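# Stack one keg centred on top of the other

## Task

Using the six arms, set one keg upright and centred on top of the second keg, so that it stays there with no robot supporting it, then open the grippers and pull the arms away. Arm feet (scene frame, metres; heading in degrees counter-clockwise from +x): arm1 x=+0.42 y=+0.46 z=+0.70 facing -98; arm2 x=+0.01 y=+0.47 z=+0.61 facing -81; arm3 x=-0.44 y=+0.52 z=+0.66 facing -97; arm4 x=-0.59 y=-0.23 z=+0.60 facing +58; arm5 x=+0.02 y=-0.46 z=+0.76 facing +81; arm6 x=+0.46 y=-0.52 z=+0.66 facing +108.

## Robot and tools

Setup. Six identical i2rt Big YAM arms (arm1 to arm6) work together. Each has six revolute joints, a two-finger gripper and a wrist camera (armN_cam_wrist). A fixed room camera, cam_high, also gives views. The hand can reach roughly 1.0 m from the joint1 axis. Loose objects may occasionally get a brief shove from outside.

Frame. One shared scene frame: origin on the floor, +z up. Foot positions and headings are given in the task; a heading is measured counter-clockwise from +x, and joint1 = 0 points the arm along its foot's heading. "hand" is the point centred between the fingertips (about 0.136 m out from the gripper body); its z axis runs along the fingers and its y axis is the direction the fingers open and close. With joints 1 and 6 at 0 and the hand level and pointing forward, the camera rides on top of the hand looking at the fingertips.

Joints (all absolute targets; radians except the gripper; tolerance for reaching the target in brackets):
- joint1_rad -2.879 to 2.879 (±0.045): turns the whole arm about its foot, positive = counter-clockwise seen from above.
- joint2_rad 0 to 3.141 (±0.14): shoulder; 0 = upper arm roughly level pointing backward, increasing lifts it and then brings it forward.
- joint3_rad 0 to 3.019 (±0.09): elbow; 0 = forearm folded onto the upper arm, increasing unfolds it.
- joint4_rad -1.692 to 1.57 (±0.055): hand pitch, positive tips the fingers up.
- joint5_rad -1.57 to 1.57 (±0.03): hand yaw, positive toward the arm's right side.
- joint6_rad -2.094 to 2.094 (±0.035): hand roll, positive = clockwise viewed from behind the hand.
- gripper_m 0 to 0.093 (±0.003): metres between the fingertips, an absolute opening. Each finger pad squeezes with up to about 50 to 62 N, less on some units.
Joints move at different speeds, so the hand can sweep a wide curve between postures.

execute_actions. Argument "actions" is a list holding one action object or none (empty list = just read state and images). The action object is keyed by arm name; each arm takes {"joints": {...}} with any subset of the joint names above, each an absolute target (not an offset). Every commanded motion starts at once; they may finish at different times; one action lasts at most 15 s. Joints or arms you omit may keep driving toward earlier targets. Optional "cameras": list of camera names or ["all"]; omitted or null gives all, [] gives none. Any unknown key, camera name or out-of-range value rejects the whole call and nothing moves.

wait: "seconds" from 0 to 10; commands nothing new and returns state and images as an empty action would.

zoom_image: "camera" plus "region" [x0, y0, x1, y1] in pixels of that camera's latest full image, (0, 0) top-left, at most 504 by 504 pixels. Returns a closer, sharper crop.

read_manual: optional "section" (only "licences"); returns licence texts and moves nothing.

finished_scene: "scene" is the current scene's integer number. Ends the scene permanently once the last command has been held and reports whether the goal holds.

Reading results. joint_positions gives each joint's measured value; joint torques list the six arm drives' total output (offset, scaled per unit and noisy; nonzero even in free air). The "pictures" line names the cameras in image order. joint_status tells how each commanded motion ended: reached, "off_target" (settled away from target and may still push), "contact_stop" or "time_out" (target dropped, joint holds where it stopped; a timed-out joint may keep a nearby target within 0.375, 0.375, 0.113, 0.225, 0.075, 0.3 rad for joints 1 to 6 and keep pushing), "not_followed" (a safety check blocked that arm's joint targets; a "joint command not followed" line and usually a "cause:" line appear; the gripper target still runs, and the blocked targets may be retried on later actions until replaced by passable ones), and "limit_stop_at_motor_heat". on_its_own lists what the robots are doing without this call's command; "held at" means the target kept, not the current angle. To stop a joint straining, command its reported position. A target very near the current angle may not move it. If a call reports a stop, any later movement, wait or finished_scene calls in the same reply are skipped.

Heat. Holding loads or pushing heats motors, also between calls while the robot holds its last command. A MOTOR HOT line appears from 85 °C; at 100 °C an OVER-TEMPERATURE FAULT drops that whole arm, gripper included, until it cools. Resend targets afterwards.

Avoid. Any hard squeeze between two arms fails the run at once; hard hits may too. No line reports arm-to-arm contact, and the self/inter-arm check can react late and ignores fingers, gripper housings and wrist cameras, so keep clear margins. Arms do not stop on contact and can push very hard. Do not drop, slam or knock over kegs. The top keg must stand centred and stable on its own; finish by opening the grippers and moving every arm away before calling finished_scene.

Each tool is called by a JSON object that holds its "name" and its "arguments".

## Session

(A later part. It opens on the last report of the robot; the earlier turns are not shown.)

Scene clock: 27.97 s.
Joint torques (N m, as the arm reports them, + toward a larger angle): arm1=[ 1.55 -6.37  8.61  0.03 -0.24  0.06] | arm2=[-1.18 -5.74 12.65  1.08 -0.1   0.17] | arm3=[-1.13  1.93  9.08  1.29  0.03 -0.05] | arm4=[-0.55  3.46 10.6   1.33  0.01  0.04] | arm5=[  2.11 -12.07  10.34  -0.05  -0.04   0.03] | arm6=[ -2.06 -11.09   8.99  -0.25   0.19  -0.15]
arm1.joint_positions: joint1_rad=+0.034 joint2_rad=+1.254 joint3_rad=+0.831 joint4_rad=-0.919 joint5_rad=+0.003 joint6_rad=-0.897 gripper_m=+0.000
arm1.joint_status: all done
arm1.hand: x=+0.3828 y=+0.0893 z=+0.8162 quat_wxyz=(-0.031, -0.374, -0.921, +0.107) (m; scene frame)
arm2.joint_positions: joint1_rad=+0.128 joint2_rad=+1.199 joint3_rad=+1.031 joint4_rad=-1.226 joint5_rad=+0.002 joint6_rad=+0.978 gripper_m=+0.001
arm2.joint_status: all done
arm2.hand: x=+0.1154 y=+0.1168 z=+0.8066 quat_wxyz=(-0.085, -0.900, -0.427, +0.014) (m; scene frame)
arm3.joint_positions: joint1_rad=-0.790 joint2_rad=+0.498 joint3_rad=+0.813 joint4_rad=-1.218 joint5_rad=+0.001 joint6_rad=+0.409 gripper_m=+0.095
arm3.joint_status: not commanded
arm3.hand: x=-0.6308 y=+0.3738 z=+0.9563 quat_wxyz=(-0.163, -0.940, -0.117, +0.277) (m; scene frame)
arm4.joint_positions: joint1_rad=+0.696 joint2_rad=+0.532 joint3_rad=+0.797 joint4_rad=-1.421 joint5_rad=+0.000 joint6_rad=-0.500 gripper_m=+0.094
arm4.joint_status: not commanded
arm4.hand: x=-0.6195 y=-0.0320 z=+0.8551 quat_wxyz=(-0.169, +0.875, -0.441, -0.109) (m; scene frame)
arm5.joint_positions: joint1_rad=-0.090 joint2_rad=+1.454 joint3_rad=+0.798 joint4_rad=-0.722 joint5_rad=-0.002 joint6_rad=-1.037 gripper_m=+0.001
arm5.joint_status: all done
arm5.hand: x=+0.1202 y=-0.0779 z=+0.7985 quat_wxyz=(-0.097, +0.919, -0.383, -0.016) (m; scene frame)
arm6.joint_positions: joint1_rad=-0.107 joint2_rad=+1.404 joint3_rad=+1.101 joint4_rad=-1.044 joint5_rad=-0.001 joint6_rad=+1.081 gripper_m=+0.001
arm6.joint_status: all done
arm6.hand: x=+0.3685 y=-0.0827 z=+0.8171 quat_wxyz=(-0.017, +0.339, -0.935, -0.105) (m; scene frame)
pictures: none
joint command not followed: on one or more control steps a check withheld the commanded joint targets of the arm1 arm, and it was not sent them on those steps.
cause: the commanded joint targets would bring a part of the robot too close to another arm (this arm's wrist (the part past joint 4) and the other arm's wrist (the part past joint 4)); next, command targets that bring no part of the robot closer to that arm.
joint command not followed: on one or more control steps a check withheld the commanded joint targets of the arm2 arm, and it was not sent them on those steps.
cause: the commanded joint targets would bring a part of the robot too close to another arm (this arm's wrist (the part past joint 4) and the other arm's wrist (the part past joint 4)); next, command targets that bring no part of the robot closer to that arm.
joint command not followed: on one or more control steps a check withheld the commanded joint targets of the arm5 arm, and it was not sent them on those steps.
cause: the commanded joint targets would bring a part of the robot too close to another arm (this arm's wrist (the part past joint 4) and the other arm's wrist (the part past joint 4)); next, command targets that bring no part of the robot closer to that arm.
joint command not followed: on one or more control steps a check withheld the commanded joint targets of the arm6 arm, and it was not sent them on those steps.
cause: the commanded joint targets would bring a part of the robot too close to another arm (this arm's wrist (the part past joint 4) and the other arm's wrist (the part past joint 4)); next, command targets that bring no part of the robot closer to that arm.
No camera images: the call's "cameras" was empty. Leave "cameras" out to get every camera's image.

Dropped.

{"name": "execute_actions", "arguments": {"actions": [{"arm1":{"joints":{"gripper_m":0.093,"joint2_rad":1.354,"joint3_rad":0.711}},"arm2":{"joints":{"gripper_m":0.093,"joint2_rad":1.31,"joint3_rad":0.945}},"arm5":{"joints":{"gripper_m":0.093,"joint2_rad":1.56,"joint3_rad":0.723}},"arm6":{"joints":{"gripper_m":0.093,"joint2_rad":1.507,"joint3_rad":0.995}}}]}}

Scene clock: 29.97 s.
Joint torques (N m, as the arm reports them, + toward a larger angle): arm1=[ 1.76 -7.59  8.32 -0.51 -0.21  0.05] | arm2=[-1.13 -7.21 11.12  0.64 -0.09  0.18] | arm3=[-1.06  1.96  9.08  1.29  0.03 -0.05] | arm4=[-0.59  3.41 10.6   1.35  0.01  0.03] | arm5=[  3.19 -14.24   7.48   0.12  -0.02   0.01] | arm6=[ -0.61 -13.17   7.07  -0.53   0.15  -0.03]
arm1.joint_positions: joint1_rad=+0.034 joint2_rad=+1.358 joint3_rad=+0.695 joint4_rad=-0.919 joint5_rad=+0.003 joint6_rad=-0.897 gripper_m=+0.093
arm1.joint_status: all done
arm1.hand: x=+0.3893 y=+0.1552 z=+0.7355 quat_wxyz=(+0.003, -0.376, -0.927, -0.007) (m; scene frame)
arm2.joint_positions: joint1_rad=+0.128 joint2_rad=+1.310 joint3_rad=+0.931 joint4_rad=-1.226 joint5_rad=+0.002 joint6_rad=+0.978 gripper_m=+0.093
arm2.joint_status: all done
arm2.hand: x=+0.1063 y=+0.1472 z=+0.7312 quat_wxyz=(+0.020, -0.904, -0.428, -0.002) (m; scene frame)
arm3.joint_positions: joint1_rad=-0.790 joint2_rad=+0.498 joint3_rad=+0.813 joint4_rad=-1.218 joint5_rad=+0.001 joint6_rad=+0.409 gripper_m=+0.095
arm3.joint_status: not commanded
arm3.hand: x=-0.6308 y=+0.3738 z=+0.9563 quat_wxyz=(-0.163, -0.940, -0.117, +0.277) (m; scene frame)
arm4.joint_positions: joint1_rad=+0.696 joint2_rad=+0.532 joint3_rad=+0.797 joint4_rad=-1.421 joint5_rad=+0.000 joint6_rad=-0.500 gripper_m=+0.094
arm4.joint_status: not commanded
arm4.hand: x=-0.6195 y=-0.0320 z=+0.8551 quat_wxyz=(-0.169, +0.875, -0.441, -0.109) (m; scene frame)
arm5.joint_positions: joint1_rad=-0.090 joint2_rad=+1.561 joint3_rad=+0.718 joint4_rad=-0.726 joint5_rad=-0.002 joint6_rad=-1.037 gripper_m=+0.093
arm5.joint_status: all done
arm5.hand: x=+0.1063 y=-0.1305 z=+0.7369 quat_wxyz=(-0.002, +0.923, -0.384, -0.003) (m; scene frame)
arm6.joint_positions: joint1_rad=-0.107 joint2_rad=+1.516 joint3_rad=+0.989 joint4_rad=-1.048 joint5_rad=-0.001 joint6_rad=+1.080 gripper_m=+0.093
arm6.joint_status: all done
arm6.hand: x=+0.3788 y=-0.1296 z=+0.7305 quat_wxyz=(-0.001, +0.341, -0.940, +0.008) (m; scene frame)
pictures: arm1_cam_wrist, arm2_cam_wrist, arm3_cam_wrist, arm4_cam_wrist, arm5_cam_wrist, arm6_cam_wrist, cam_high
Images, in order (width x height): arm1_cam_wrist 504x504, arm2_cam_wrist 504x504, arm3_cam_wrist 504x504, arm4_cam_wrist 504x504, arm5_cam_wrist 504x504, arm6_cam_wrist 504x504, cam_high 504x504.

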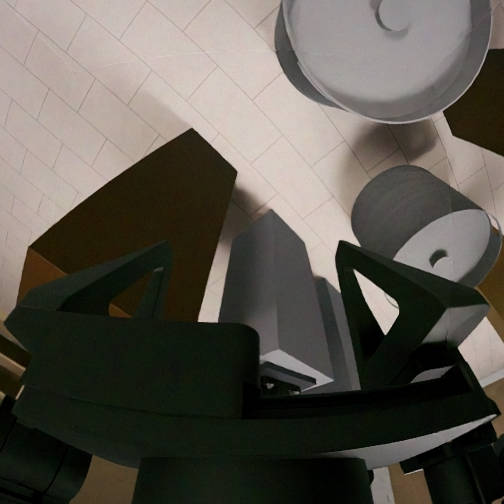

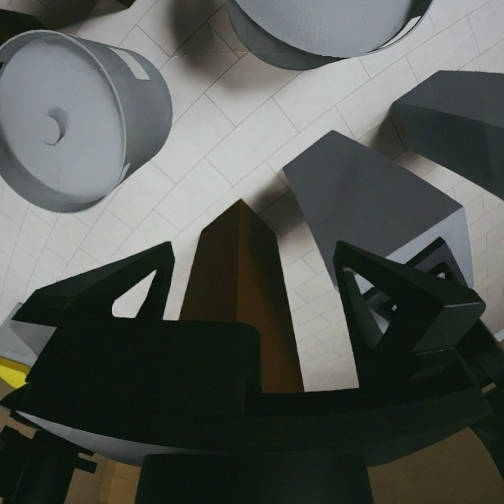

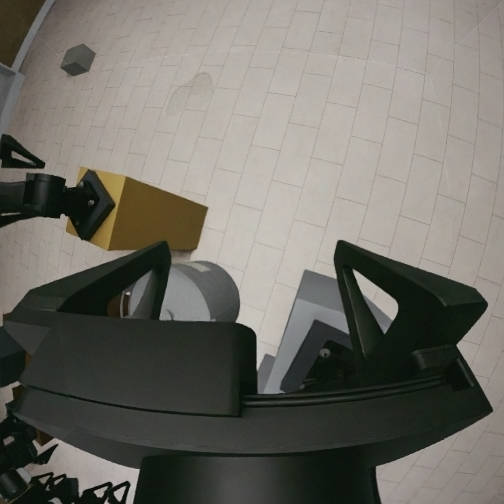

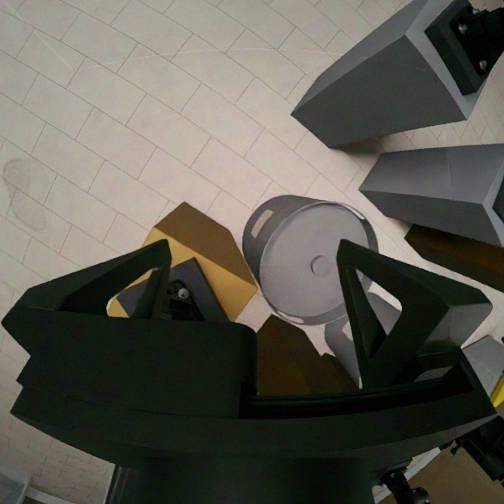

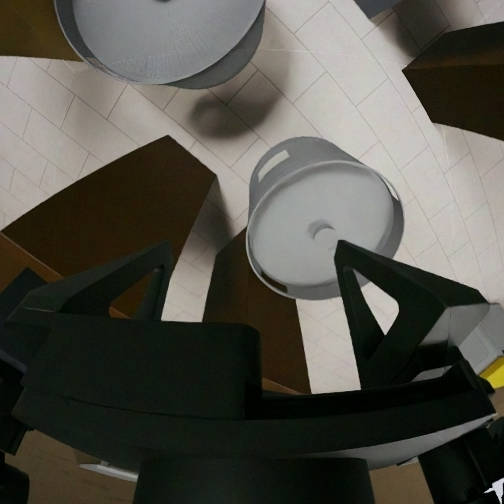

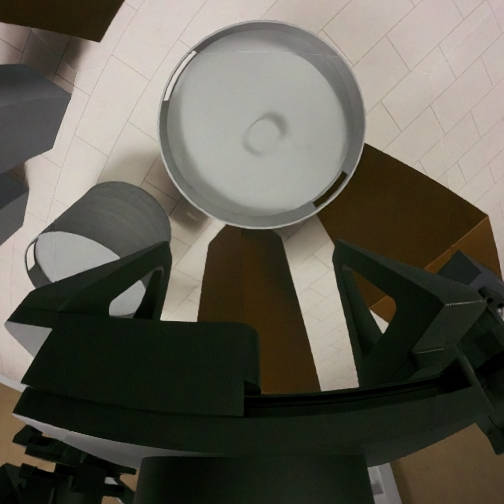

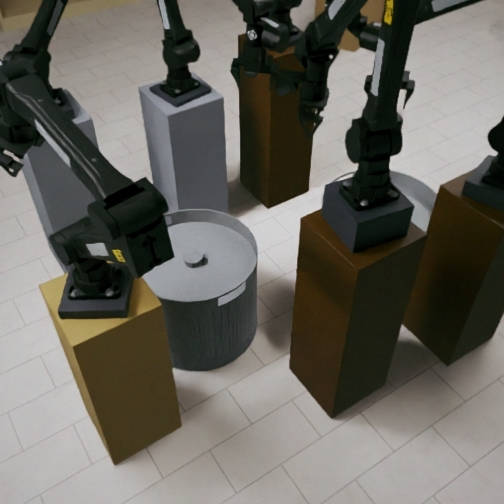

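{"name": "execute_actions", "arguments": {"actions": [{"arm1":{"joints":{"joint1_rad":0.365,"joint6_rad":-0.553,"joint2_rad":1.8,"joint3_rad":1.0,"joint4_rad":-0.8}},"arm2":{"joints":{"joint1_rad":0.315,"joint6_rad":1.253,"joint2_rad":1.7,"joint3_rad":1.1,"joint4_rad":-1.0}},"arm5":{"joints":{"joint1_rad":-0.76,"joint6_rad":-1.705,"joint2_rad":2.1,"joint3_rad":0.6,"joint4_rad":-0.15}},"arm6":{"joints":{"joint1_rad":-0.6,"joint6_rad":0.496,"joint2_rad":1.8,"joint3_rad":0.45,"joint4_rad":-0.25}}}], "cameras": []}}

{"name": "execute_actions", "arguments": {"actions": [{"arm5":{"joints":{"joint2_rad":2.633,"joint3_rad":0.807,"joint4_rad":0.265}},"arm6":{"joints":{"joint2_rad":2.332,"joint3_rad":0.531,"joint4_rad":0.24}},"arm1":{"joints":{"joint2_rad":2.2,"joint3_rad":1.1,"joint4_rad":-0.55}},"arm2":{"joints":{"joint2_rad":2.05,"joint3_rad":1.2,"joint4_rad":-0.8}}}], "cameras": []}}

{"name": "execute_actions", "arguments": {"actions": [{"arm1":{"joints":{"joint2_rad":2.478,"joint3_rad":1.22,"joint4_rad":-0.3}},"arm2":{"joints":{"joint2_rad":2.32,"joint3_rad":1.31,"joint4_rad":-0.553}}}], "cameras": ["arm1_cam_wrist","arm2_cam_wrist","arm5_cam_wrist","arm6_cam_wrist","cam_high"]}}

Scene clock: 34.63 s.
Joint torques (N m, as the arm reports them, + toward a larger angle): arm1=[  0.16 -13.26   7.     0.07  -0.12   0.22] | arm2=[ -1.31 -11.47   9.75   0.7    0.     0.19] | arm3=[-1.1   2.02  9.09  1.29  0.03 -0.05] | arm4=[-0.51  3.44 10.61  1.33  0.01  0.04] | arm5=[  3.18 -14.75   0.2    0.67  -0.05  -0.15] | arm6=[ -0.18 -10.74   1.05   0.25   0.04  -0.16]
arm1.joint_positions: joint1_rad=+0.376 joint2_rad=+1.801 joint3_rad=+0.988 joint4_rad=-0.805 joint5_rad=+0.001 joint6_rad=-0.564 gripper_m=+0.093
arm1.joint_status: all done
arm1.hand: x=+0.5225 y=+0.0474 z=+0.6621 quat_wxyz=(+0.014, -0.372, -0.928, -0.021) (m; scene frame)
arm2.joint_positions: joint1_rad=+0.319 joint2_rad=+1.697 joint3_rad=+1.089 joint4_rad=-1.011 joint5_rad=+0.000 joint6_rad=+1.241 gripper_m=+0.093
arm2.joint_status: all done
arm2.hand: x=+0.2135 y=+0.0814 z=+0.6376 quat_wxyz=(+0.027, -0.918, -0.395, +0.002) (m; scene frame)
arm3.joint_positions: joint1_rad=-0.790 joint2_rad=+0.498 joint3_rad=+0.813 joint4_rad=-1.218 joint5_rad=+0.001 joint6_rad=+0.409 gripper_m=+0.095
arm3.joint_status: not commanded
arm3.hand: x=-0.6308 y=+0.3738 z=+0.9563 quat_wxyz=(-0.163, -0.940, -0.117, +0.277) (m; scene frame)
arm4.joint_positions: joint1_rad=+0.696 joint2_rad=+0.532 joint3_rad=+0.797 joint4_rad=-1.421 joint5_rad=+0.000 joint6_rad=-0.500 gripper_m=+0.094
arm4.joint_status: not commanded
arm4.hand: x=-0.6195 y=-0.0320 z=+0.8551 quat_wxyz=(-0.169, +0.875, -0.441, -0.109) (m; scene frame)
arm5.joint_positions: joint1_rad=-0.763 joint2_rad=+2.089 joint3_rad=+0.608 joint4_rad=-0.163 joint5_rad=-0.001 joint6_rad=-1.689 gripper_m=+0.093
arm5.joint_status: all done
arm5.hand: x=+0.2476 y=-0.2889 z=+0.5572 quat_wxyz=(+0.030, +0.919, -0.394, -0.021) (m; scene frame)
arm6.joint_positions: joint1_rad=-0.591 joint2_rad=+1.815 joint3_rad=+0.454 joint4_rad=-0.266 joint5_rad=+0.001 joint6_rad=+0.507 gripper_m=+0.093
arm6.joint_status: all done
arm6.hand: x=+0.5293 y=-0.2860 z=+0.5214 quat_wxyz=(+0.015, +0.382, -0.924, +0.028) (m; scene frame)
pictures: none
No camera images: the call's "cameras" was empty. Leave "cameras" out to get every camera's image.

Scene clock: 36.00 s.
Joint torques (N m, as the arm reports them, + toward a larger angle): arm1=[  0.33 -16.39   4.54   0.3   -0.13   0.21] | arm2=[ -1.35 -14.73   7.87   0.65   0.     0.19] | arm3=[-1.06  2.03  9.09  1.29  0.03 -0.05] | arm4=[-0.59  3.36 10.58  1.34  0.01  0.04] | arm5=[  2.92 -17.33  -2.39   0.81  -0.04  -0.09] | arm6=[ -0.72 -11.96  -2.81   0.5    0.02  -0.07]
arm1.joint_positions: joint1_rad=+0.376 joint2_rad=+2.211 joint3_rad=+1.087 joint4_rad=-0.563 joint5_rad=+0.001 joint6_rad=-0.564 gripper_m=+0.093
arm1.joint_status: all done
arm1.hand: x=+0.5261 y=+0.0344 z=+0.5063 quat_wxyz=(+0.034, -0.371, -0.927, -0.049) (m; scene frame)
arm2.joint_positions: joint1_rad=+0.319 joint2_rad=+2.051 joint3_rad=+1.188 joint4_rad=-0.812 joint5_rad=+0.000 joint6_rad=+1.242 gripper_m=+0.093
arm2.joint_status: all done
arm2.hand: x=+0.2324 y=+0.0456 z=+0.5040 quat_wxyz=(+0.055, -0.917, -0.395, +0.004) (m; scene frame)
arm3.joint_positions: joint1_rad=-0.790 joint2_rad=+0.498 joint3_rad=+0.813 joint4_rad=-1.218 joint5_rad=+0.001 joint6_rad=+0.409 gripper_m=+0.095
arm3.joint_status: not commanded
arm3.hand: x=-0.6308 y=+0.3738 z=+0.9563 quat_wxyz=(-0.163, -0.940, -0.117, +0.277) (m; scene frame)
arm4.joint_positions: joint1_rad=+0.696 joint2_rad=+0.532 joint3_rad=+0.797 joint4_rad=-1.421 joint5_rad=+0.000 joint6_rad=-0.500 gripper_m=+0.094
arm4.joint_status: not commanded
arm4.hand: x=-0.6195 y=-0.0320 z=+0.8551 quat_wxyz=(-0.169, +0.875, -0.441, -0.109) (m; scene frame)
arm5.joint_positions: joint1_rad=-0.763 joint2_rad=+2.638 joint3_rad=+0.805 joint4_rad=+0.251 joint5_rad=-0.001 joint6_rad=-1.691 gripper_m=+0.093
arm5.joint_status: all done
arm5.hand: x=+0.2470 y=-0.2882 z=+0.3959 quat_wxyz=(+0.003, +0.919, -0.393, -0.005) (m; scene frame)
arm6.joint_positions: joint1_rad=-0.591 joint2_rad=+2.325 joint3_rad=+0.538 joint4_rad=+0.223 joint5_rad=+0.001 joint6_rad=+0.506 gripper_m=+0.093
arm6.joint_status: all done
arm6.hand: x=+0.5318 y=-0.2819 z=+0.3999 quat_wxyz=(-0.004, +0.382, -0.924, +0.003) (m; scene frame)
pictures: none
No camera images: the call's "cameras" was empty. Leave "cameras" out to get every camera's image.

Scene clock: 37.20 s.
Joint torques (N m, as the arm reports them, + toward a larger angle): arm1=[  0.29 -17.12   3.3    0.55  -0.12   0.24] | arm2=[ -1.23 -16.6    6.8    0.82   0.     0.17] | arm3=[-1.11  1.99  9.09  1.27  0.03 -0.06] | arm4=[-0.5   3.41 10.59  1.35  0.02  0.04] | arm5=[  2.23 -17.93  -2.54   0.97   0.02  -0.06] | arm6=[ -1.15 -11.28  -2.36   0.33   0.04  -0.13]
arm1.joint_positions: joint1_rad=+0.376 joint2_rad=+2.484 joint3_rad=+1.209 joint4_rad=-0.314 joint5_rad=+0.001 joint6_rad=-0.563 gripper_m=+0.093
arm1.joint_status: all done
arm1.hand: x=+0.5338 y=+0.0046 z=+0.3983 quat_wxyz=(+0.005, -0.372, -0.928, -0.009) (m; scene frame)
arm2.joint_positions: joint1_rad=+0.319 joint2_rad=+2.315 joint3_rad=+1.298 joint4_rad=-0.568 joint5_rad=+0.000 joint6_rad=+1.242 gripper_m=+0.093
arm2.joint_status: all done
arm2.hand: x=+0.2537 y=+0.0052 z=+0.3959 quat_wxyz=(+0.009, -0.919, -0.395, +0.000) (m; scene frame)
arm3.joint_positions: joint1_rad=-0.790 joint2_rad=+0.498 joint3_rad=+0.813 joint4_rad=-1.218 joint5_rad=+0.001 joint6_rad=+0.409 gripper_m=+0.095
arm3.joint_status: not commanded
arm3.hand: x=-0.6308 y=+0.3738 z=+0.9563 quat_wxyz=(-0.163, -0.940, -0.117, +0.277) (m; scene frame)
arm4.joint_positions: joint1_rad=+0.696 joint2_rad=+0.532 joint3_rad=+0.797 joint4_rad=-1.421 joint5_rad=+0.000 joint6_rad=-0.500 gripper_m=+0.094
arm4.joint_status: not commanded
arm4.hand: x=-0.6195 y=-0.0320 z=+0.8551 quat_wxyz=(-0.169, +0.875, -0.441, -0.109) (m; scene frame)
arm5.joint_positions: joint1_rad=-0.763 joint2_rad=+2.638 joint3_rad=+0.805 joint4_rad=+0.251 joint5_rad=-0.001 joint6_rad=-1.691 gripper_m=+0.093
arm5.joint_status: not commanded
arm5.hand: x=+0.2470 y=-0.2882 z=+0.3959 quat_wxyz=(+0.003, +0.919, -0.393, -0.005) (m; scene frame)
arm6.joint_positions: joint1_rad=-0.591 joint2_rad=+2.325 joint3_rad=+0.538 joint4_rad=+0.223 joint5_rad=+0.001 joint6_rad=+0.506 gripper_m=+0.093
arm6.joint_status: not commanded
arm6.hand: x=+0.5318 y=-0.2819 z=+0.3999 quat_wxyz=(-0.004, +0.382, -0.924, +0.003) (m; scene frame)
pictures: arm1_cam_wrist, arm2_cam_wrist, arm5_cam_wrist, arm6_cam_wrist, cam_high
Images, in order (width x height): arm1_cam_wrist 504x504, arm2_cam_wrist 504x504, arm5_cam_wrist 504x504, arm6_cam_wrist 504x504, cam_high 504x504.

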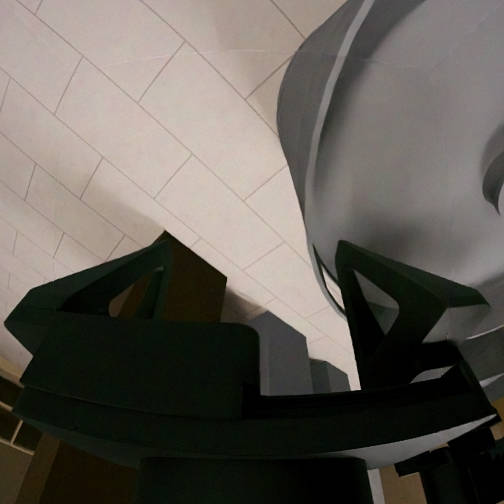

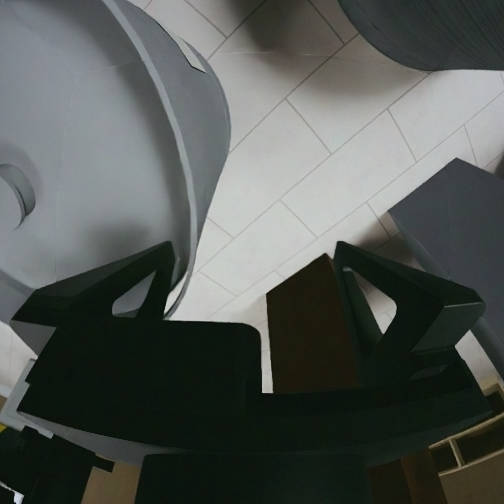

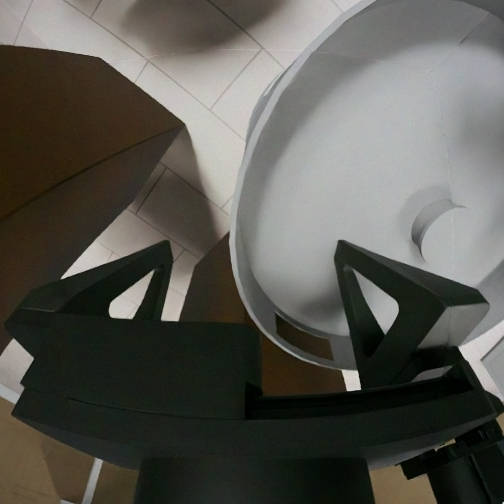

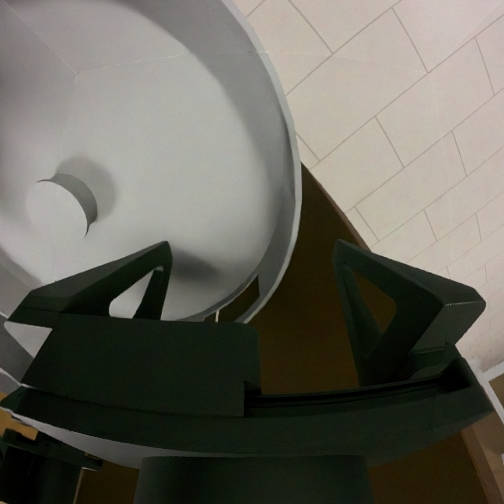

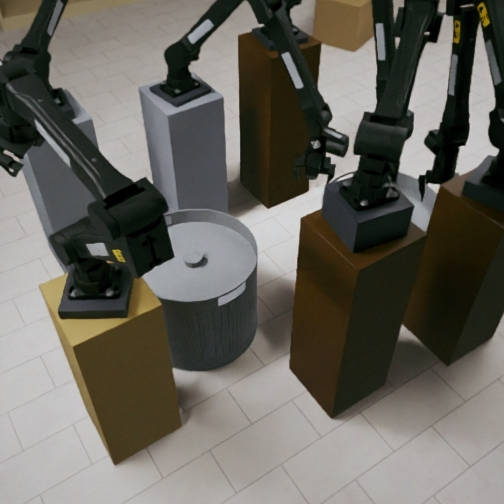

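{"name": "execute_actions", "arguments": {"actions": [{"arm1":{"joints":{"joint1_rad":0.35,"joint2_rad":2.541,"joint3_rad":1.372,"joint4_rad":-0.4}},"arm2":{"joints":{"joint1_rad":0.28,"joint2_rad":2.4,"joint3_rad":1.468,"joint4_rad":-0.64}},"arm5":{"joints":{"joint1_rad":-0.888,"joint6_rad":-1.845,"joint2_rad":2.69,"joint3_rad":0.785,"joint4_rad":0.328}},"arm6":{"joints":{"joint1_rad":-0.71,"joint6_rad":0.295,"joint2_rad":2.4,"joint3_rad":0.497,"joint4_rad":0.335}}}], "cameras": ["arm1_cam_wrist","arm2_cam_wrist","arm5_cam_wrist","arm6_cam_wrist"]}}

Scene clock: 40.27 s.
Joint torques (N m, as the arm reports them, + toward a larger angle): arm1=[  0.44 -17.24   4.24  -0.72  -0.12   0.22] | arm2=[ -1.65 -15.52   8.51  -0.03   0.     0.17] | arm3=[-1.07  2.01  9.08  1.27  0.03 -0.05] | arm4=[-0.52  3.36 10.6   1.35  0.02  0.04] | arm5=[  3.19 -14.24  -4.64   0.94  -0.08  -0.06] | arm6=[ -0.23 -10.9   -4.05   0.19   0.02  -0.17]
arm1.joint_positions: joint1_rad=+0.358 joint2_rad=+2.521 joint3_rad=+1.364 joint4_rad=-0.386 joint5_rad=+0.001 joint6_rad=-0.563 gripper_m=+0.093
arm1.joint_status: all done
arm1.hand: x=+0.5392 y=-0.0553 z=+0.4010 quat_wxyz=(-0.008, -0.380, -0.925, +0.010) (m; scene frame)
arm2.joint_positions: joint1_rad=+0.288 joint2_rad=+2.371 joint3_rad=+1.447 joint4_rad=-0.626 joint5_rad=+0.000 joint6_rad=+1.242 gripper_m=+0.093
arm2.joint_status: all done
arm2.hand: x=+0.2611 y=-0.0473 z=+0.3978 quat_wxyz=(-0.008, -0.925, -0.381, -0.001) (m; scene frame)
arm3.joint_positions: joint1_rad=-0.790 joint2_rad=+0.498 joint3_rad=+0.813 joint4_rad=-1.218 joint5_rad=+0.001 joint6_rad=+0.409 gripper_m=+0.095
arm3.joint_status: not commanded
arm3.hand: x=-0.6308 y=+0.3738 z=+0.9563 quat_wxyz=(-0.163, -0.940, -0.117, +0.277) (m; scene frame)
arm4.joint_positions: joint1_rad=+0.696 joint2_rad=+0.532 joint3_rad=+0.797 joint4_rad=-1.421 joint5_rad=+0.000 joint6_rad=-0.500 gripper_m=+0.094
arm4.joint_status: not commanded
arm4.hand: x=-0.6195 y=-0.0320 z=+0.8551 quat_wxyz=(-0.169, +0.875, -0.441, -0.109) (m; scene frame)
arm5.joint_positions: joint1_rad=-0.895 joint2_rad=+2.673 joint3_rad=+0.803 joint4_rad=+0.315 joint5_rad=-0.001 joint6_rad=-1.829 gripper_m=+0.093
arm5.joint_status: all done
arm5.hand: x=+0.2647 y=-0.3214 z=+0.3868 quat_wxyz=(-0.008, +0.921, -0.391, +0.002) (m; scene frame)
arm6.joint_positions: joint1_rad=-0.708 joint2_rad=+2.391 joint3_rad=+0.513 joint4_rad=+0.318 joint5_rad=+0.000 joint6_rad=+0.306 gripper_m=+0.093
arm6.joint_status: all done
arm6.hand: x=+0.5524 y=-0.3086 z=+0.3883 quat_wxyz=(-0.006, +0.420, -0.907, +0.003) (m; scene frame)
pictures: arm1_cam_wrist, arm2_cam_wrist, arm5_cam_wrist, arm6_cam_wrist
Images, in order (width x height): arm1_cam_wrist 504x504, arm2_cam_wrist 504x504, arm5_cam_wrist 504x504, arm6_cam_wrist 504x504.

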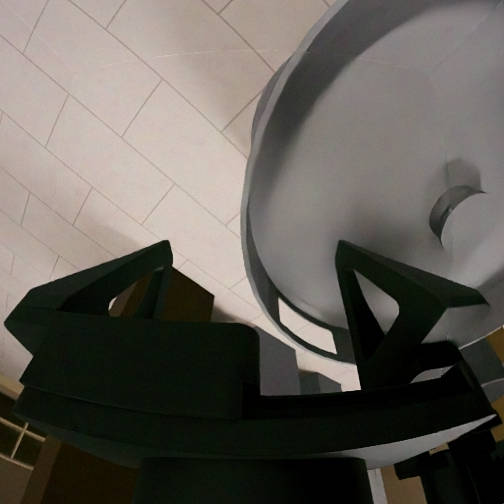

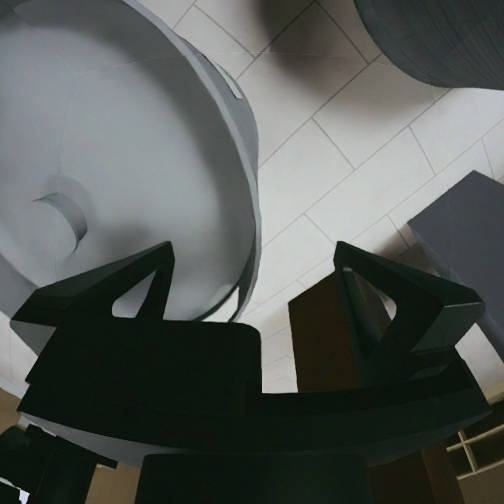

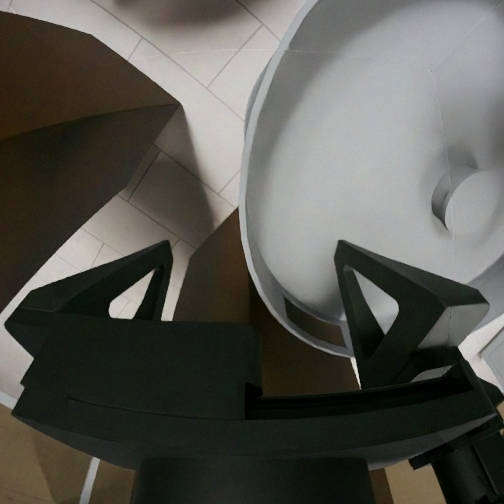

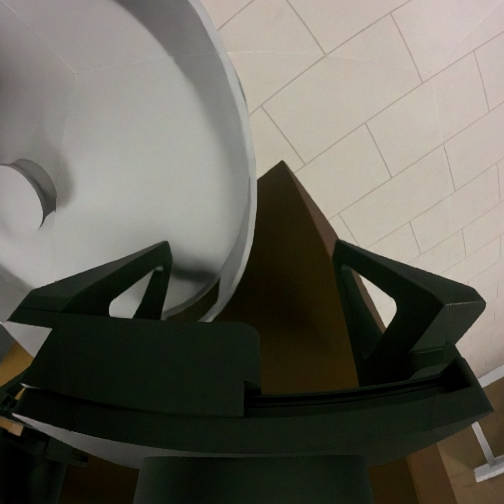

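{"name": "execute_actions", "arguments": {"actions": [{"arm1":{"joints":{"joint2_rad":2.64,"joint3_rad":1.41,"joint4_rad":-0.36}},"arm2":{"joints":{"joint2_rad":2.49,"joint3_rad":1.485,"joint4_rad":-0.59}},"arm5":{"joints":{"joint2_rad":2.795,"joint3_rad":0.855,"joint4_rad":0.34}},"arm6":{"joints":{"joint2_rad":2.53,"joint3_rad":0.56,"joint4_rad":0.39}}}], "cameras": []}}

{"name": "execute_actions", "arguments": {"actions": [{"arm1":{"joints":{"gripper_m":0.07,"joint2_rad":2.725,"joint3_rad":1.478,"joint4_rad":-0.32}},"arm2":{"joints":{"gripper_m":0.07,"joint2_rad":2.565,"joint3_rad":1.53,"joint4_rad":-0.535}},"arm5":{"joints":{"gripper_m":0.07,"joint2_rad":2.89,"joint3_rad":0.95,"joint4_rad":0.367}},"arm6":{"joints":{"gripper_m":0.07,"joint2_rad":2.65,"joint3_rad":0.635,"joint4_rad":0.45}}}], "cameras": []}}

{"name": "execute_actions", "arguments": {"actions": [{"arm1":{"joints":{"gripper_m":0}},"arm2":{"joints":{"gripper_m":0}},"arm5":{"joints":{"gripper_m":0}},"arm6":{"joints":{"gripper_m":0}}}], "cameras": ["arm1_cam_wrist","arm2_cam_wrist","arm5_cam_wrist","arm6_cam_wrist"]}}

Scene clock: 42.47 s.
Joint torques (N m, as the arm reports them, + toward a larger angle): arm1=[  0.41 -17.39   3.3    0.39  -0.13   0.24] | arm2=[ -1.59 -16.38   7.07   0.77   0.     0.17] | arm3=[-1.12  2.02  9.09  1.28  0.03 -0.05] | arm4=[-0.64  3.35 10.6   1.33  0.01  0.04] | arm5=[  3.78 -15.19  -3.25   0.48   0.    -0.14] | arm6=[  0.23 -11.66  -3.45   0.35   0.09  -0.09]
arm1.joint_positions: joint1_rad=+0.358 joint2_rad=+2.631 joint3_rad=+1.404 joint4_rad=-0.370 joint5_rad=+0.001 joint6_rad=-0.563 gripper_m=+0.093
arm1.joint_status: all done
arm1.hand: x=+0.5342 y=-0.0333 z=+0.3518 quat_wxyz=(+0.008, -0.380, -0.925, -0.013) (m; scene frame)
arm2.joint_positions: joint1_rad=+0.288 joint2_rad=+2.470 joint3_rad=+1.469 joint4_rad=-0.602 joint5_rad=+0.000 joint6_rad=+1.242 gripper_m=+0.093
arm2.joint_status: all done
arm2.hand: x=+0.2534 y=-0.0315 z=+0.3487 quat_wxyz=(+0.018, -0.924, -0.381, +0.001) (m; scene frame)
arm3.joint_positions: joint1_rad=-0.790 joint2_rad=+0.498 joint3_rad=+0.813 joint4_rad=-1.218 joint5_rad=+0.001 joint6_rad=+0.409 gripper_m=+0.095
arm3.joint_status: not commanded
arm3.hand: x=-0.6308 y=+0.3738 z=+0.9563 quat_wxyz=(-0.163, -0.940, -0.117, +0.277) (m; scene frame)
arm4.joint_positions: joint1_rad=+0.696 joint2_rad=+0.532 joint3_rad=+0.797 joint4_rad=-1.421 joint5_rad=+0.000 joint6_rad=-0.500 gripper_m=+0.094
arm4.joint_status: not commanded
arm4.hand: x=-0.6195 y=-0.0320 z=+0.8551 quat_wxyz=(-0.169, +0.875, -0.441, -0.109) (m; scene frame)
arm5.joint_positions: joint1_rad=-0.895 joint2_rad=+2.789 joint3_rad=+0.853 joint4_rad=+0.331 joint5_rad=-0.001 joint6_rad=-1.830 gripper_m=+0.093
arm5.joint_status: all done
arm5.hand: x=+0.2425 y=-0.3336 z=+0.3519 quat_wxyz=(+0.012, +0.921, -0.390, -0.013) (m; scene frame)
arm6.joint_positions: joint1_rad=-0.708 joint2_rad=+2.525 joint3_rad=+0.560 joint4_rad=+0.377 joint5_rad=+0.000 joint6_rad=+0.306 gripper_m=+0.093
arm6.joint_status: all done
arm6.hand: x=+0.5477 y=-0.3208 z=+0.3549 quat_wxyz=(+0.005, +0.421, -0.907, +0.012) (m; scene frame)
pictures: none
No camera images: the call's "cameras" was empty. Leave "cameras" out to get every camera's image.

Scene clock: 43.37 s.
Joint torques (N m, as the arm reports them, + toward a larger angle): arm1=[  0.41 -16.68   3.54   0.48  -0.12   0.22] | arm2=[ -1.56 -15.37   7.1    0.85   0.01   0.17] | arm3=[-1.06  1.96  9.1   1.28  0.02 -0.06] | arm4=[-0.7   3.4  10.59  1.34  0.01  0.03] | arm5=[  2.97 -15.19  -3.45   0.53  -0.08  -0.08] | arm6=[ -0.62 -11.37  -3.78   0.33   0.08  -0.13]
arm1.joint_positions: joint1_rad=+0.358 joint2_rad=+2.704 joint3_rad=+1.470 joint4_rad=-0.331 joint5_rad=+0.001 joint6_rad=-0.563 gripper_m=+0.070
arm1.joint_status: all done
arm1.hand: x=+0.5374 y=-0.0470 z=+0.3243 quat_wxyz=(-0.002, -0.380, -0.925, +0.001) (m; scene frame)
arm2.joint_positions: joint1_rad=+0.288 joint2_rad=+2.534 joint3_rad=+1.512 joint4_rad=-0.547 joint5_rad=+0.000 joint6_rad=+1.242 gripper_m=+0.070
arm2.joint_status: all done
arm2.hand: x=+0.2590 y=-0.0428 z=+0.3226 quat_wxyz=(+0.001, -0.925, -0.381, +0.000) (m; scene frame)
arm3.joint_positions: joint1_rad=-0.790 joint2_rad=+0.498 joint3_rad=+0.813 joint4_rad=-1.218 joint5_rad=+0.001 joint6_rad=+0.409 gripper_m=+0.095
arm3.joint_status: not commanded
arm3.hand: x=-0.6308 y=+0.3738 z=+0.9563 quat_wxyz=(-0.163, -0.940, -0.117, +0.277) (m; scene frame)
arm4.joint_positions: joint1_rad=+0.696 joint2_rad=+0.532 joint3_rad=+0.797 joint4_rad=-1.421 joint5_rad=+0.000 joint6_rad=-0.500 gripper_m=+0.094
arm4.joint_status: not commanded
arm4.hand: x=-0.6195 y=-0.0320 z=+0.8551 quat_wxyz=(-0.169, +0.875, -0.441, -0.109) (m; scene frame)
arm5.joint_positions: joint1_rad=-0.895 joint2_rad=+2.876 joint3_rad=+0.949 joint4_rad=+0.357 joint5_rad=-0.001 joint6_rad=-1.831 gripper_m=+0.070
arm5.joint_status: all done
arm5.hand: x=+0.2560 y=-0.3258 z=+0.3173 quat_wxyz=(-0.002, +0.921, -0.390, -0.003) (m; scene frame)
arm6.joint_positions: joint1_rad=-0.708 joint2_rad=+2.643 joint3_rad=+0.637 joint4_rad=+0.438 joint5_rad=+0.000 joint6_rad=+0.305 gripper_m=+0.070
arm6.joint_status: all done
arm6.hand: x=+0.5507 y=-0.3148 z=+0.3191 quat_wxyz=(-0.003, +0.421, -0.907, +0.005) (m; scene frame)
pictures: none
No camera images: the call's "cameras" was empty. Leave "cameras" out to get every camera's image.

Scene clock: 44.23 s.
Joint torques (N m, as the arm reports them, + toward a larger angle): arm1=[  0.01 -16.7    3.5    0.44  -0.43   0.22] | arm2=[ -1.58 -15.88   6.88   0.62   0.01   0.86] | arm3=[-1.09  2.01  9.07  1.28  0.03 -0.05] | arm4=[-0.51  3.41 10.58  1.35  0.02  0.04] | arm5=[  3.02 -16.25  -3.48   0.41  -0.17   0.25] | arm6=[ -1.1  -11.36  -3.67   0.09   0.93  -1.07]
arm1.joint_positions: joint1_rad=+0.362 joint2_rad=+2.704 joint3_rad=+1.470 joint4_rad=-0.330 joint5_rad=+0.008 joint6_rad=-0.563 gripper_m=+0.001
arm1.joint_status: all done
arm1.hand: x=+0.5382 y=-0.0468 z=+0.3243 quat_wxyz=(+0.001, -0.379, -0.925, +0.003) (m; scene frame)
arm2.joint_positions: joint1_rad=+0.288 joint2_rad=+2.534 joint3_rad=+1.517 joint4_rad=-0.540 joint5_rad=+0.000 joint6_rad=+1.174 gripper_m=+0.002
arm2.joint_status: all done
arm2.hand: x=+0.2608 y=-0.0466 z=+0.3234 quat_wxyz=(-0.004, -0.911, -0.412, +0.000) (m; scene frame)
arm3.joint_positions: joint1_rad=-0.790 joint2_rad=+0.498 joint3_rad=+0.813 joint4_rad=-1.218 joint5_rad=+0.001 joint6_rad=+0.409 gripper_m=+0.095
arm3.joint_status: not commanded
arm3.hand: x=-0.6308 y=+0.3738 z=+0.9563 quat_wxyz=(-0.163, -0.940, -0.117, +0.277) (m; scene frame)
arm4.joint_positions: joint1_rad=+0.696 joint2_rad=+0.532 joint3_rad=+0.797 joint4_rad=-1.421 joint5_rad=+0.000 joint6_rad=-0.500 gripper_m=+0.094
arm4.joint_status: not commanded
arm4.hand: x=-0.6195 y=-0.0320 z=+0.8551 quat_wxyz=(-0.169, +0.875, -0.441, -0.109) (m; scene frame)
arm5.joint_positions: joint1_rad=-0.892 joint2_rad=+2.875 joint3_rad=+0.953 joint4_rad=+0.363 joint5_rad=+0.002 joint6_rad=-1.867 gripper_m=+0.002
arm5.joint_status: all done
arm5.hand: x=+0.2597 y=-0.3234 z=+0.3170 quat_wxyz=(-0.005, +0.928, -0.372, +0.002) (m; scene frame)
arm6.joint_positions: joint1_rad=-0.709 joint2_rad=+2.643 joint3_rad=+0.637 joint4_rad=+0.441 joint5_rad=-0.019 joint6_rad=+0.414 gripper_m=+0.002
arm6.joint_status: all done
arm6.hand: x=+0.5482 y=-0.3127 z=+0.3190 quat_wxyz=(+0.003, +0.371, -0.929, -0.003) (m; scene frame)
pictures: arm1_cam_wrist, arm2_cam_wrist, arm5_cam_wrist, arm6_cam_wrist
Images, in order (width x height): arm1_cam_wrist 504x504, arm2_cam_wrist 504x504, arm5_cam_wrist 504x504, arm6_cam_wrist 504x504.

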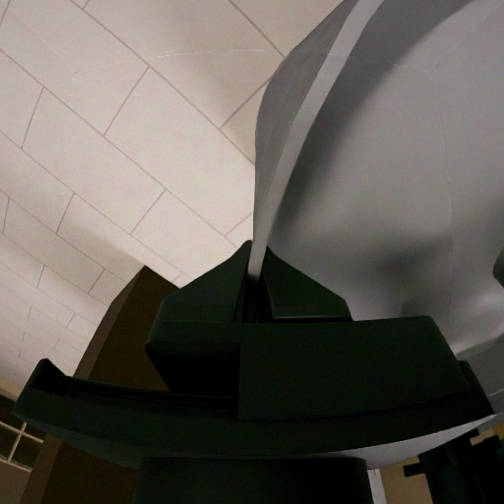

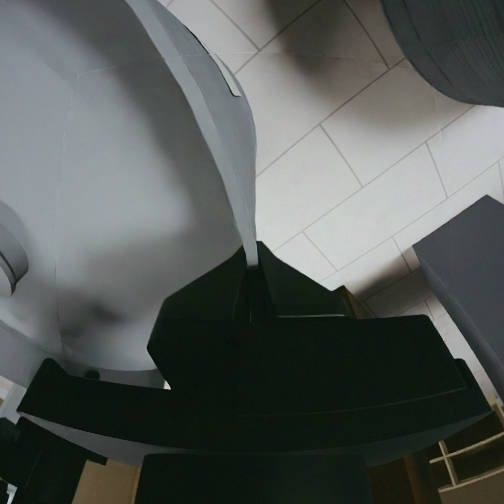

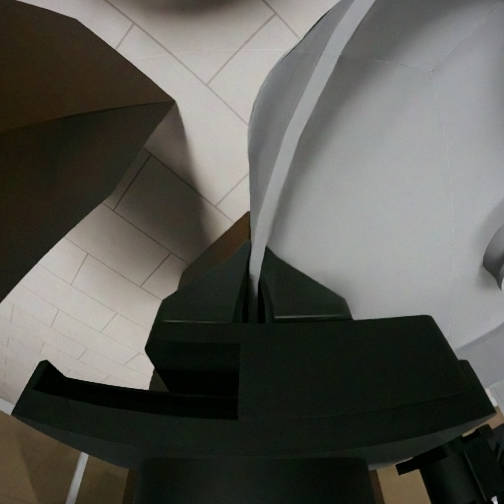

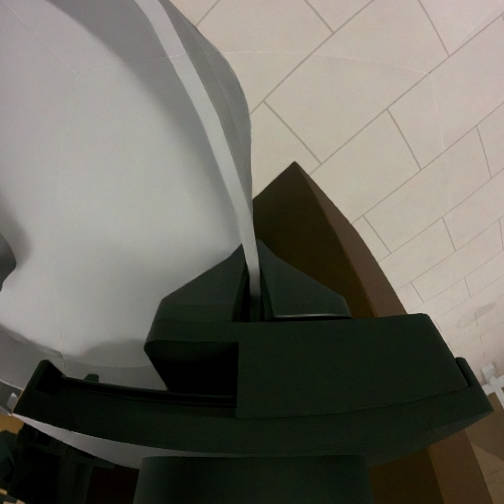

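{"name": "execute_actions", "arguments": {"actions": [{"arm1":{"joints":{"joint1_rad":0.362,"joint2_rad":2.41,"joint3_rad":1.42,"joint4_rad":-0.393}},"arm2":{"joints":{"joint2_rad":2.255,"joint3_rad":1.535,"joint4_rad":-0.634,"joint6_rad":1.174}},"arm5":{"joints":{"joint2_rad":2.605,"joint3_rad":0.76,"joint4_rad":0.316,"joint6_rad":-1.867}},"arm6":{"joints":{"joint2_rad":2.335,"joint3_rad":0.46,"joint4_rad":0.321,"joint6_rad":0.41}}}], "cameras": []}}

{"name": "execute_actions", "arguments": {"actions": [{"arm1":{"joints":{"joint1_rad":0.259,"joint2_rad":2.19,"joint3_rad":1.145,"joint4_rad":-0.356,"joint6_rad":-0.666}},"arm2":{"joints":{"joint1_rad":0.223,"joint2_rad":2.015,"joint3_rad":1.265,"joint4_rad":-0.617,"joint6_rad":1.109}},"arm5":{"joints":{"joint1_rad":-0.606,"joint2_rad":2.4,"joint3_rad":0.595,"joint4_rad":0.264,"joint6_rad":-1.581}},"arm6":{"joints":{"joint1_rad":-0.416,"joint2_rad":2.015,"joint3_rad":0.49,"joint4_rad":0.02,"joint6_rad":0.704}}}], "cameras": []}}

{"name": "execute_actions", "arguments": {"actions": [{"arm1":{"joints":{"joint1_rad":0.128,"joint2_rad":1.965,"joint3_rad":0.94,"joint4_rad":-0.385,"joint6_rad":-0.797}},"arm2":{"joints":{"joint1_rad":0.14,"joint2_rad":1.765,"joint3_rad":1.05,"joint4_rad":-0.666,"joint6_rad":1.026}},"arm5":{"joints":{"joint1_rad":-0.309,"joint2_rad":2.135,"joint3_rad":0.53,"joint4_rad":0.089,"joint6_rad":-1.284}},"arm6":{"joints":{"joint1_rad":-0.203,"joint2_rad":1.76,"joint3_rad":0.635,"joint4_rad":-0.325,"joint6_rad":0.917}}}], "cameras": []}}

{"name": "execute_actions", "arguments": {"actions": [{"arm1":{"joints":{"joint1_rad":-0.039,"joint2_rad":1.695,"joint3_rad":0.815,"joint4_rad":-0.53,"joint6_rad":-0.964}},"arm2":{"joints":{"joint1_rad":0.026,"joint2_rad":1.485,"joint3_rad":0.92,"joint4_rad":-0.83,"joint6_rad":0.912}},"arm5":{"joints":{"joint1_rad":-0.046,"joint2_rad":1.815,"joint3_rad":0.58,"joint4_rad":-0.226,"joint6_rad":-1.021}},"arm6":{"joints":{"joint1_rad":-0.055,"joint2_rad":1.6,"joint3_rad":0.86,"joint4_rad":-0.658,"joint6_rad":1.065}}}], "cameras": ["arm1_cam_wrist","arm2_cam_wrist","arm5_cam_wrist","arm6_cam_wrist","cam_high"]}}

Scene clock: 51.37 s.
Joint torques (N m, as the arm reports them, + toward a larger angle): arm1=[  0.63 -28.69   6.04  -0.49  -0.81   0.09] | arm2=[ -1.43 -29.37  11.35  -0.06   0.06   0.15] | arm3=[-1.08  1.99  9.09  1.27  0.03 -0.05] | arm4=[-0.6   3.41 10.65  1.29  0.02  0.03] | arm5=[  3.16 -24.4   -6.59  -0.09  -0.65   0.03] | arm6=[ -0.45 -17.66  -5.7   -0.58   0.45  -0.28]
arm1.joint_positions: joint1_rad=+0.364 joint2_rad=+2.550 joint3_rad=+1.386 joint4_rad=-0.385 joint5_rad=+0.018 joint6_rad=-0.551 gripper_m=+0.001
arm1.joint_status: all done
arm1.hand: x=+0.5396 y=-0.0559 z=+0.3898 quat_wxyz=(+0.001, -0.383, -0.924, +0.012) (m; scene frame)
arm2.joint_positions: joint1_rad=+0.286 joint2_rad=+2.405 joint3_rad=+1.478 joint4_rad=-0.619 joint5_rad=-0.002 joint6_rad=+1.165 gripper_m=+0.002
arm2.joint_status: joint2_rad time_out (moved -0.128 of -0.279); the others done
arm2.on_its_own: joint2_rad reads +2.405 and still pushes toward +2.255 since a time_out
arm2.hand: x=+0.2633 y=-0.0543 z=+0.3862 quat_wxyz=(-0.010, -0.910, -0.415, -0.001) (m; scene frame)
arm3.joint_positions: joint1_rad=-0.790 joint2_rad=+0.498 joint3_rad=+0.813 joint4_rad=-1.218 joint5_rad=+0.001 joint6_rad=+0.409 gripper_m=+0.095
arm3.joint_status: not commanded
arm3.hand: x=-0.6308 y=+0.3738 z=+0.9563 quat_wxyz=(-0.163, -0.940, -0.117, +0.277) (m; scene frame)
arm4.joint_positions: joint1_rad=+0.696 joint2_rad=+0.532 joint3_rad=+0.797 joint4_rad=-1.421 joint5_rad=+0.000 joint6_rad=-0.500 gripper_m=+0.094
arm4.joint_status: not commanded
arm4.hand: x=-0.6195 y=-0.0320 z=+0.8551 quat_wxyz=(-0.169, +0.875, -0.441, -0.109) (m; scene frame)
arm5.joint_positions: joint1_rad=-0.898 joint2_rad=+2.686 joint3_rad=+0.799 joint4_rad=+0.318 joint5_rad=+0.013 joint6_rad=-1.871 gripper_m=+0.002
arm5.joint_status: all done
arm5.hand: x=+0.2589 y=-0.3282 z=+0.3840 quat_wxyz=(+0.002, +0.928, -0.373, +0.003) (m; scene frame)
arm6.joint_positions: joint1_rad=-0.711 joint2_rad=+2.401 joint3_rad=+0.492 joint4_rad=+0.330 joint5_rad=-0.008 joint6_rad=+0.437 gripper_m=+0.002
arm6.joint_status: all done
arm6.hand: x=+0.5461 y=-0.3212 z=+0.3891 quat_wxyz=(+0.004, +0.359, -0.933, +0.006) (m; scene frame)
pictures: none
No camera images: the call's "cameras" was empty. Leave "cameras" out to get every camera's image.

not run: a stop came earlier in this reply.

not run: a stop came earlier in this reply.

not run: a stop came earlier in this reply.

{"name": "execute_actions", "arguments": {"actions": [{"arm1":{"joints":{"joint1_rad":0.259,"joint2_rad":2.19,"joint3_rad":1.145,"joint4_rad":-0.356,"joint6_rad":-0.666}},"arm2":{"joints":{"joint1_rad":0.223,"joint2_rad":2.015,"joint3_rad":1.265,"joint4_rad":-0.617,"joint6_rad":1.109}},"arm5":{"joints":{"joint1_rad":-0.606,"joint2_rad":2.4,"joint3_rad":0.595,"joint4_rad":0.264,"joint6_rad":-1.581}},"arm6":{"joints":{"joint1_rad":-0.416,"joint2_rad":2.015,"joint3_rad":0.49,"joint4_rad":0.02,"joint6_rad":0.704}}}], "cameras": []}}

{"name": "execute_actions", "arguments": {"actions": [{"arm1":{"joints":{"joint1_rad":0.128,"joint2_rad":1.965,"joint3_rad":0.94,"joint4_rad":-0.385,"joint6_rad":-0.797}},"arm2":{"joints":{"joint1_rad":0.14,"joint2_rad":1.765,"joint3_rad":1.05,"joint4_rad":-0.666,"joint6_rad":1.026}},"arm5":{"joints":{"joint1_rad":-0.309,"joint2_rad":2.135,"joint3_rad":0.53,"joint4_rad":0.089,"joint6_rad":-1.284}},"arm6":{"joints":{"joint1_rad":-0.203,"joint2_rad":1.76,"joint3_rad":0.635,"joint4_rad":-0.325,"joint6_rad":0.917}}}], "cameras": []}}

{"name": "execute_actions", "arguments": {"actions": [{"arm1":{"joints":{"joint1_rad":-0.039,"joint2_rad":1.695,"joint3_rad":0.815,"joint4_rad":-0.53,"joint6_rad":-0.964}},"arm2":{"joints":{"joint1_rad":0.026,"joint2_rad":1.485,"joint3_rad":0.92,"joint4_rad":-0.83,"joint6_rad":0.912}},"arm5":{"joints":{"joint1_rad":-0.046,"joint2_rad":1.815,"joint3_rad":0.58,"joint4_rad":-0.226,"joint6_rad":-1.021}},"arm6":{"joints":{"joint1_rad":-0.055,"joint2_rad":1.6,"joint3_rad":0.86,"joint4_rad":-0.658,"joint6_rad":1.065}}}], "cameras": ["arm1_cam_wrist","arm2_cam_wrist","arm5_cam_wrist","arm6_cam_wrist","cam_high"]}}

Scene clock: 54.53 s.
Joint torques (N m, as the arm reports them, + toward a larger angle): arm1=[  0.76 -25.08   7.21  -0.23  -1.08   0.16] | arm2=[ -0.4  -23.97  12.89   0.56   0.34   0.32] | arm3=[-1.11  1.99  9.1   1.27  0.03 -0.06] | arm4=[-0.53  3.35 10.62  1.32  0.02  0.02] | arm5=[  3.05 -23.3   -6.55  -0.19  -0.26   0.19] | arm6=[  0.02 -19.15  -1.39  -1.06   1.31  -0.21]
arm1.joint_positions: joint1_rad=+0.262 joint2_rad=+2.314 joint3_rad=+1.088 joint4_rad=-0.355 joint5_rad=+0.025 joint6_rad=-0.671 gripper_m=+0.001
arm1.joint_status: all done
arm1.hand: x=+0.4748 y=+0.0091 z=+0.4594 quat_wxyz=(+0.013, -0.375, -0.927, +0.000) (m; scene frame)
arm2.joint_positions: joint1_rad=+0.217 joint2_rad=+2.132 joint3_rad=+1.188 joint4_rad=-0.621 joint5_rad=-0.008 joint6_rad=+1.082 gripper_m=+0.002
arm2.joint_status: all done
arm2.hand: x=+0.1989 y=+0.0013 z=+0.4630 quat_wxyz=(+0.000, -0.907, -0.422, -0.004) (m; scene frame)
arm3.joint_positions: joint1_rad=-0.790 joint2_rad=+0.498 joint3_rad=+0.813 joint4_rad=-1.218 joint5_rad=+0.001 joint6_rad=+0.409 gripper_m=+0.095
arm3.joint_status: not commanded
arm3.hand: x=-0.6308 y=+0.3738 z=+0.9563 quat_wxyz=(-0.163, -0.940, -0.117, +0.277) (m; scene frame)
arm4.joint_positions: joint1_rad=+0.696 joint2_rad=+0.532 joint3_rad=+0.797 joint4_rad=-1.421 joint5_rad=+0.000 joint6_rad=-0.500 gripper_m=+0.094
arm4.joint_status: not commanded
arm4.hand: x=-0.6195 y=-0.0320 z=+0.8551 quat_wxyz=(-0.169, +0.875, -0.441, -0.109) (m; scene frame)
arm5.joint_positions: joint1_rad=-0.605 joint2_rad=+2.477 joint3_rad=+0.636 joint4_rad=+0.272 joint5_rad=+0.003 joint6_rad=-1.590 gripper_m=+0.002
arm5.joint_status: all done
arm5.hand: x=+0.2010 y=-0.2729 z=+0.4537 quat_wxyz=(-0.001, +0.930, -0.367, -0.001) (m; scene frame)
arm6.joint_positions: joint1_rad=-0.412 joint2_rad=+2.092 joint3_rad=+0.497 joint4_rad=+0.044 joint5_rad=-0.028 joint6_rad=+0.720 gripper_m=+0.002
arm6.joint_status: all done
arm6.hand: x=+0.4839 y=-0.2578 z=+0.4556 quat_wxyz=(+0.006, +0.367, -0.930, -0.009) (m; scene frame)
pictures: none
No camera images: the call's "cameras" was empty. Leave "cameras" out to get every camera's image.

Scene clock: 56.90 s.
Joint torques (N m, as the arm reports them, + toward a larger angle): arm1=[ -1.32 -26.11   6.96  -0.81  -1.41   0.28] | arm2=[ -2.9  -20.17  11.96   1.35  -0.21   0.3 ] | arm3=[-1.04  2.01  9.08  1.28  0.03 -0.05] | arm4=[-0.57  3.29 10.63  1.32  0.03  0.04] | arm5=[  5.28 -29.02  -6.36  -0.76  -2.08   0.59] | arm6=[-6.9  -8.9  -3.71 -1.44  5.38 -0.49]
arm1.joint_positions: joint1_rad=+0.160 joint2_rad=+2.136 joint3_rad=+0.882 joint4_rad=-0.372 joint5_rad=+0.033 joint6_rad=-0.813 gripper_m=+0.002
arm1.joint_status: joint2_rad time_out (moved -0.177 of -0.349); the others done
arm1.on_its_own: joint2_rad reads +2.136 and still pushes toward +1.965 since a time_out
arm1.hand: x=+0.4254 y=+0.0735 z=+0.5067 quat_wxyz=(+0.026, -0.356, -0.934, -0.021) (m; scene frame)
arm2.joint_positions: joint1_rad=+0.165 joint2_rad=+1.867 joint3_rad=+0.991 joint4_rad=-0.694 joint5_rad=+0.004 joint6_rad=+1.001 gripper_m=+0.005
arm2.joint_status: all done
arm2.hand: x=+0.1517 y=+0.0521 z=+0.5371 quat_wxyz=(+0.003, -0.901, -0.435, +0.002) (m; scene frame)
arm3.joint_positions: joint1_rad=-0.790 joint2_rad=+0.498 joint3_rad=+0.813 joint4_rad=-1.218 joint5_rad=+0.001 joint6_rad=+0.409 gripper_m=+0.095
arm3.joint_status: not commanded
arm3.hand: x=-0.6308 y=+0.3738 z=+0.9563 quat_wxyz=(-0.163, -0.940, -0.117, +0.277) (m; scene frame)
arm4.joint_positions: joint1_rad=+0.696 joint2_rad=+0.532 joint3_rad=+0.797 joint4_rad=-1.421 joint5_rad=+0.000 joint6_rad=-0.500 gripper_m=+0.094
arm4.joint_status: not commanded
arm4.hand: x=-0.6195 y=-0.0320 z=+0.8551 quat_wxyz=(-0.169, +0.875, -0.441, -0.109) (m; scene frame)
arm5.joint_positions: joint1_rad=-0.346 joint2_rad=+2.268 joint3_rad=+0.589 joint4_rad=+0.117 joint5_rad=+0.043 joint6_rad=-1.334 gripper_m=+0.003
arm5.joint_status: joint6_rad time_out (moved +0.256 of +0.306); the others done
arm5.on_its_own: joint6_rad reads -1.334 and still pushes toward -1.284 since a time_out
arm5.hand: x=+0.1623 y=-0.2204 z=+0.5094 quat_wxyz=(-0.003, +0.931, -0.366, +0.020) (m; scene frame)
arm6.joint_positions: joint1_rad=-0.320 joint2_rad=+2.032 joint3_rad=+0.565 joint4_rad=+0.041 joint5_rad=-0.117 joint6_rad=+0.788 gripper_m=+0.002
arm6.joint_status: joint1_rad time_out (moved +0.092 of +0.209); joint2_rad time_out (moved -0.060 of -0.332); joint4_rad time_out (moved -0.004 of -0.369); joint6_rad time_out (moved +0.068 of +0.197); the others done
arm6.on_its_own: joint1_rad reads -0.320 and still pushes toward -0.398 since a time_out (your -0.203 is given up); joint2_rad is held at +2.072, not at your +1.760, since a time_out; joint3_rad is held at +0.510, not at your +0.635, since a time_out; joint4_rad is held at +0.000, not at your -0.325, since a time_out; joint6_rad reads +0.788 and still pushes toward +0.733 since a time_out (your +0.917 is given up)
arm6.hand: x=+0.4448 y=-0.1961 z=+0.4745 quat_wxyz=(+0.024, +0.380, -0.921, -0.082) (m; scene frame)
pictures: none
joint command not followed: on one or more control steps a check withheld the commanded joint targets of the arm6 arm, and it was not sent them on those steps.
cause: the commanded joint targets would bring a part of the robot too close to another arm (this arm's wrist (the part past joint 4) and the other arm's wrist (the part past joint 4)); next, command targets that bring no part of the robot closer to that arm.
No camera images: the call's "cameras" was empty. Leave "cameras" out to get every camera's image.

not run: a stop came earlier in this reply.


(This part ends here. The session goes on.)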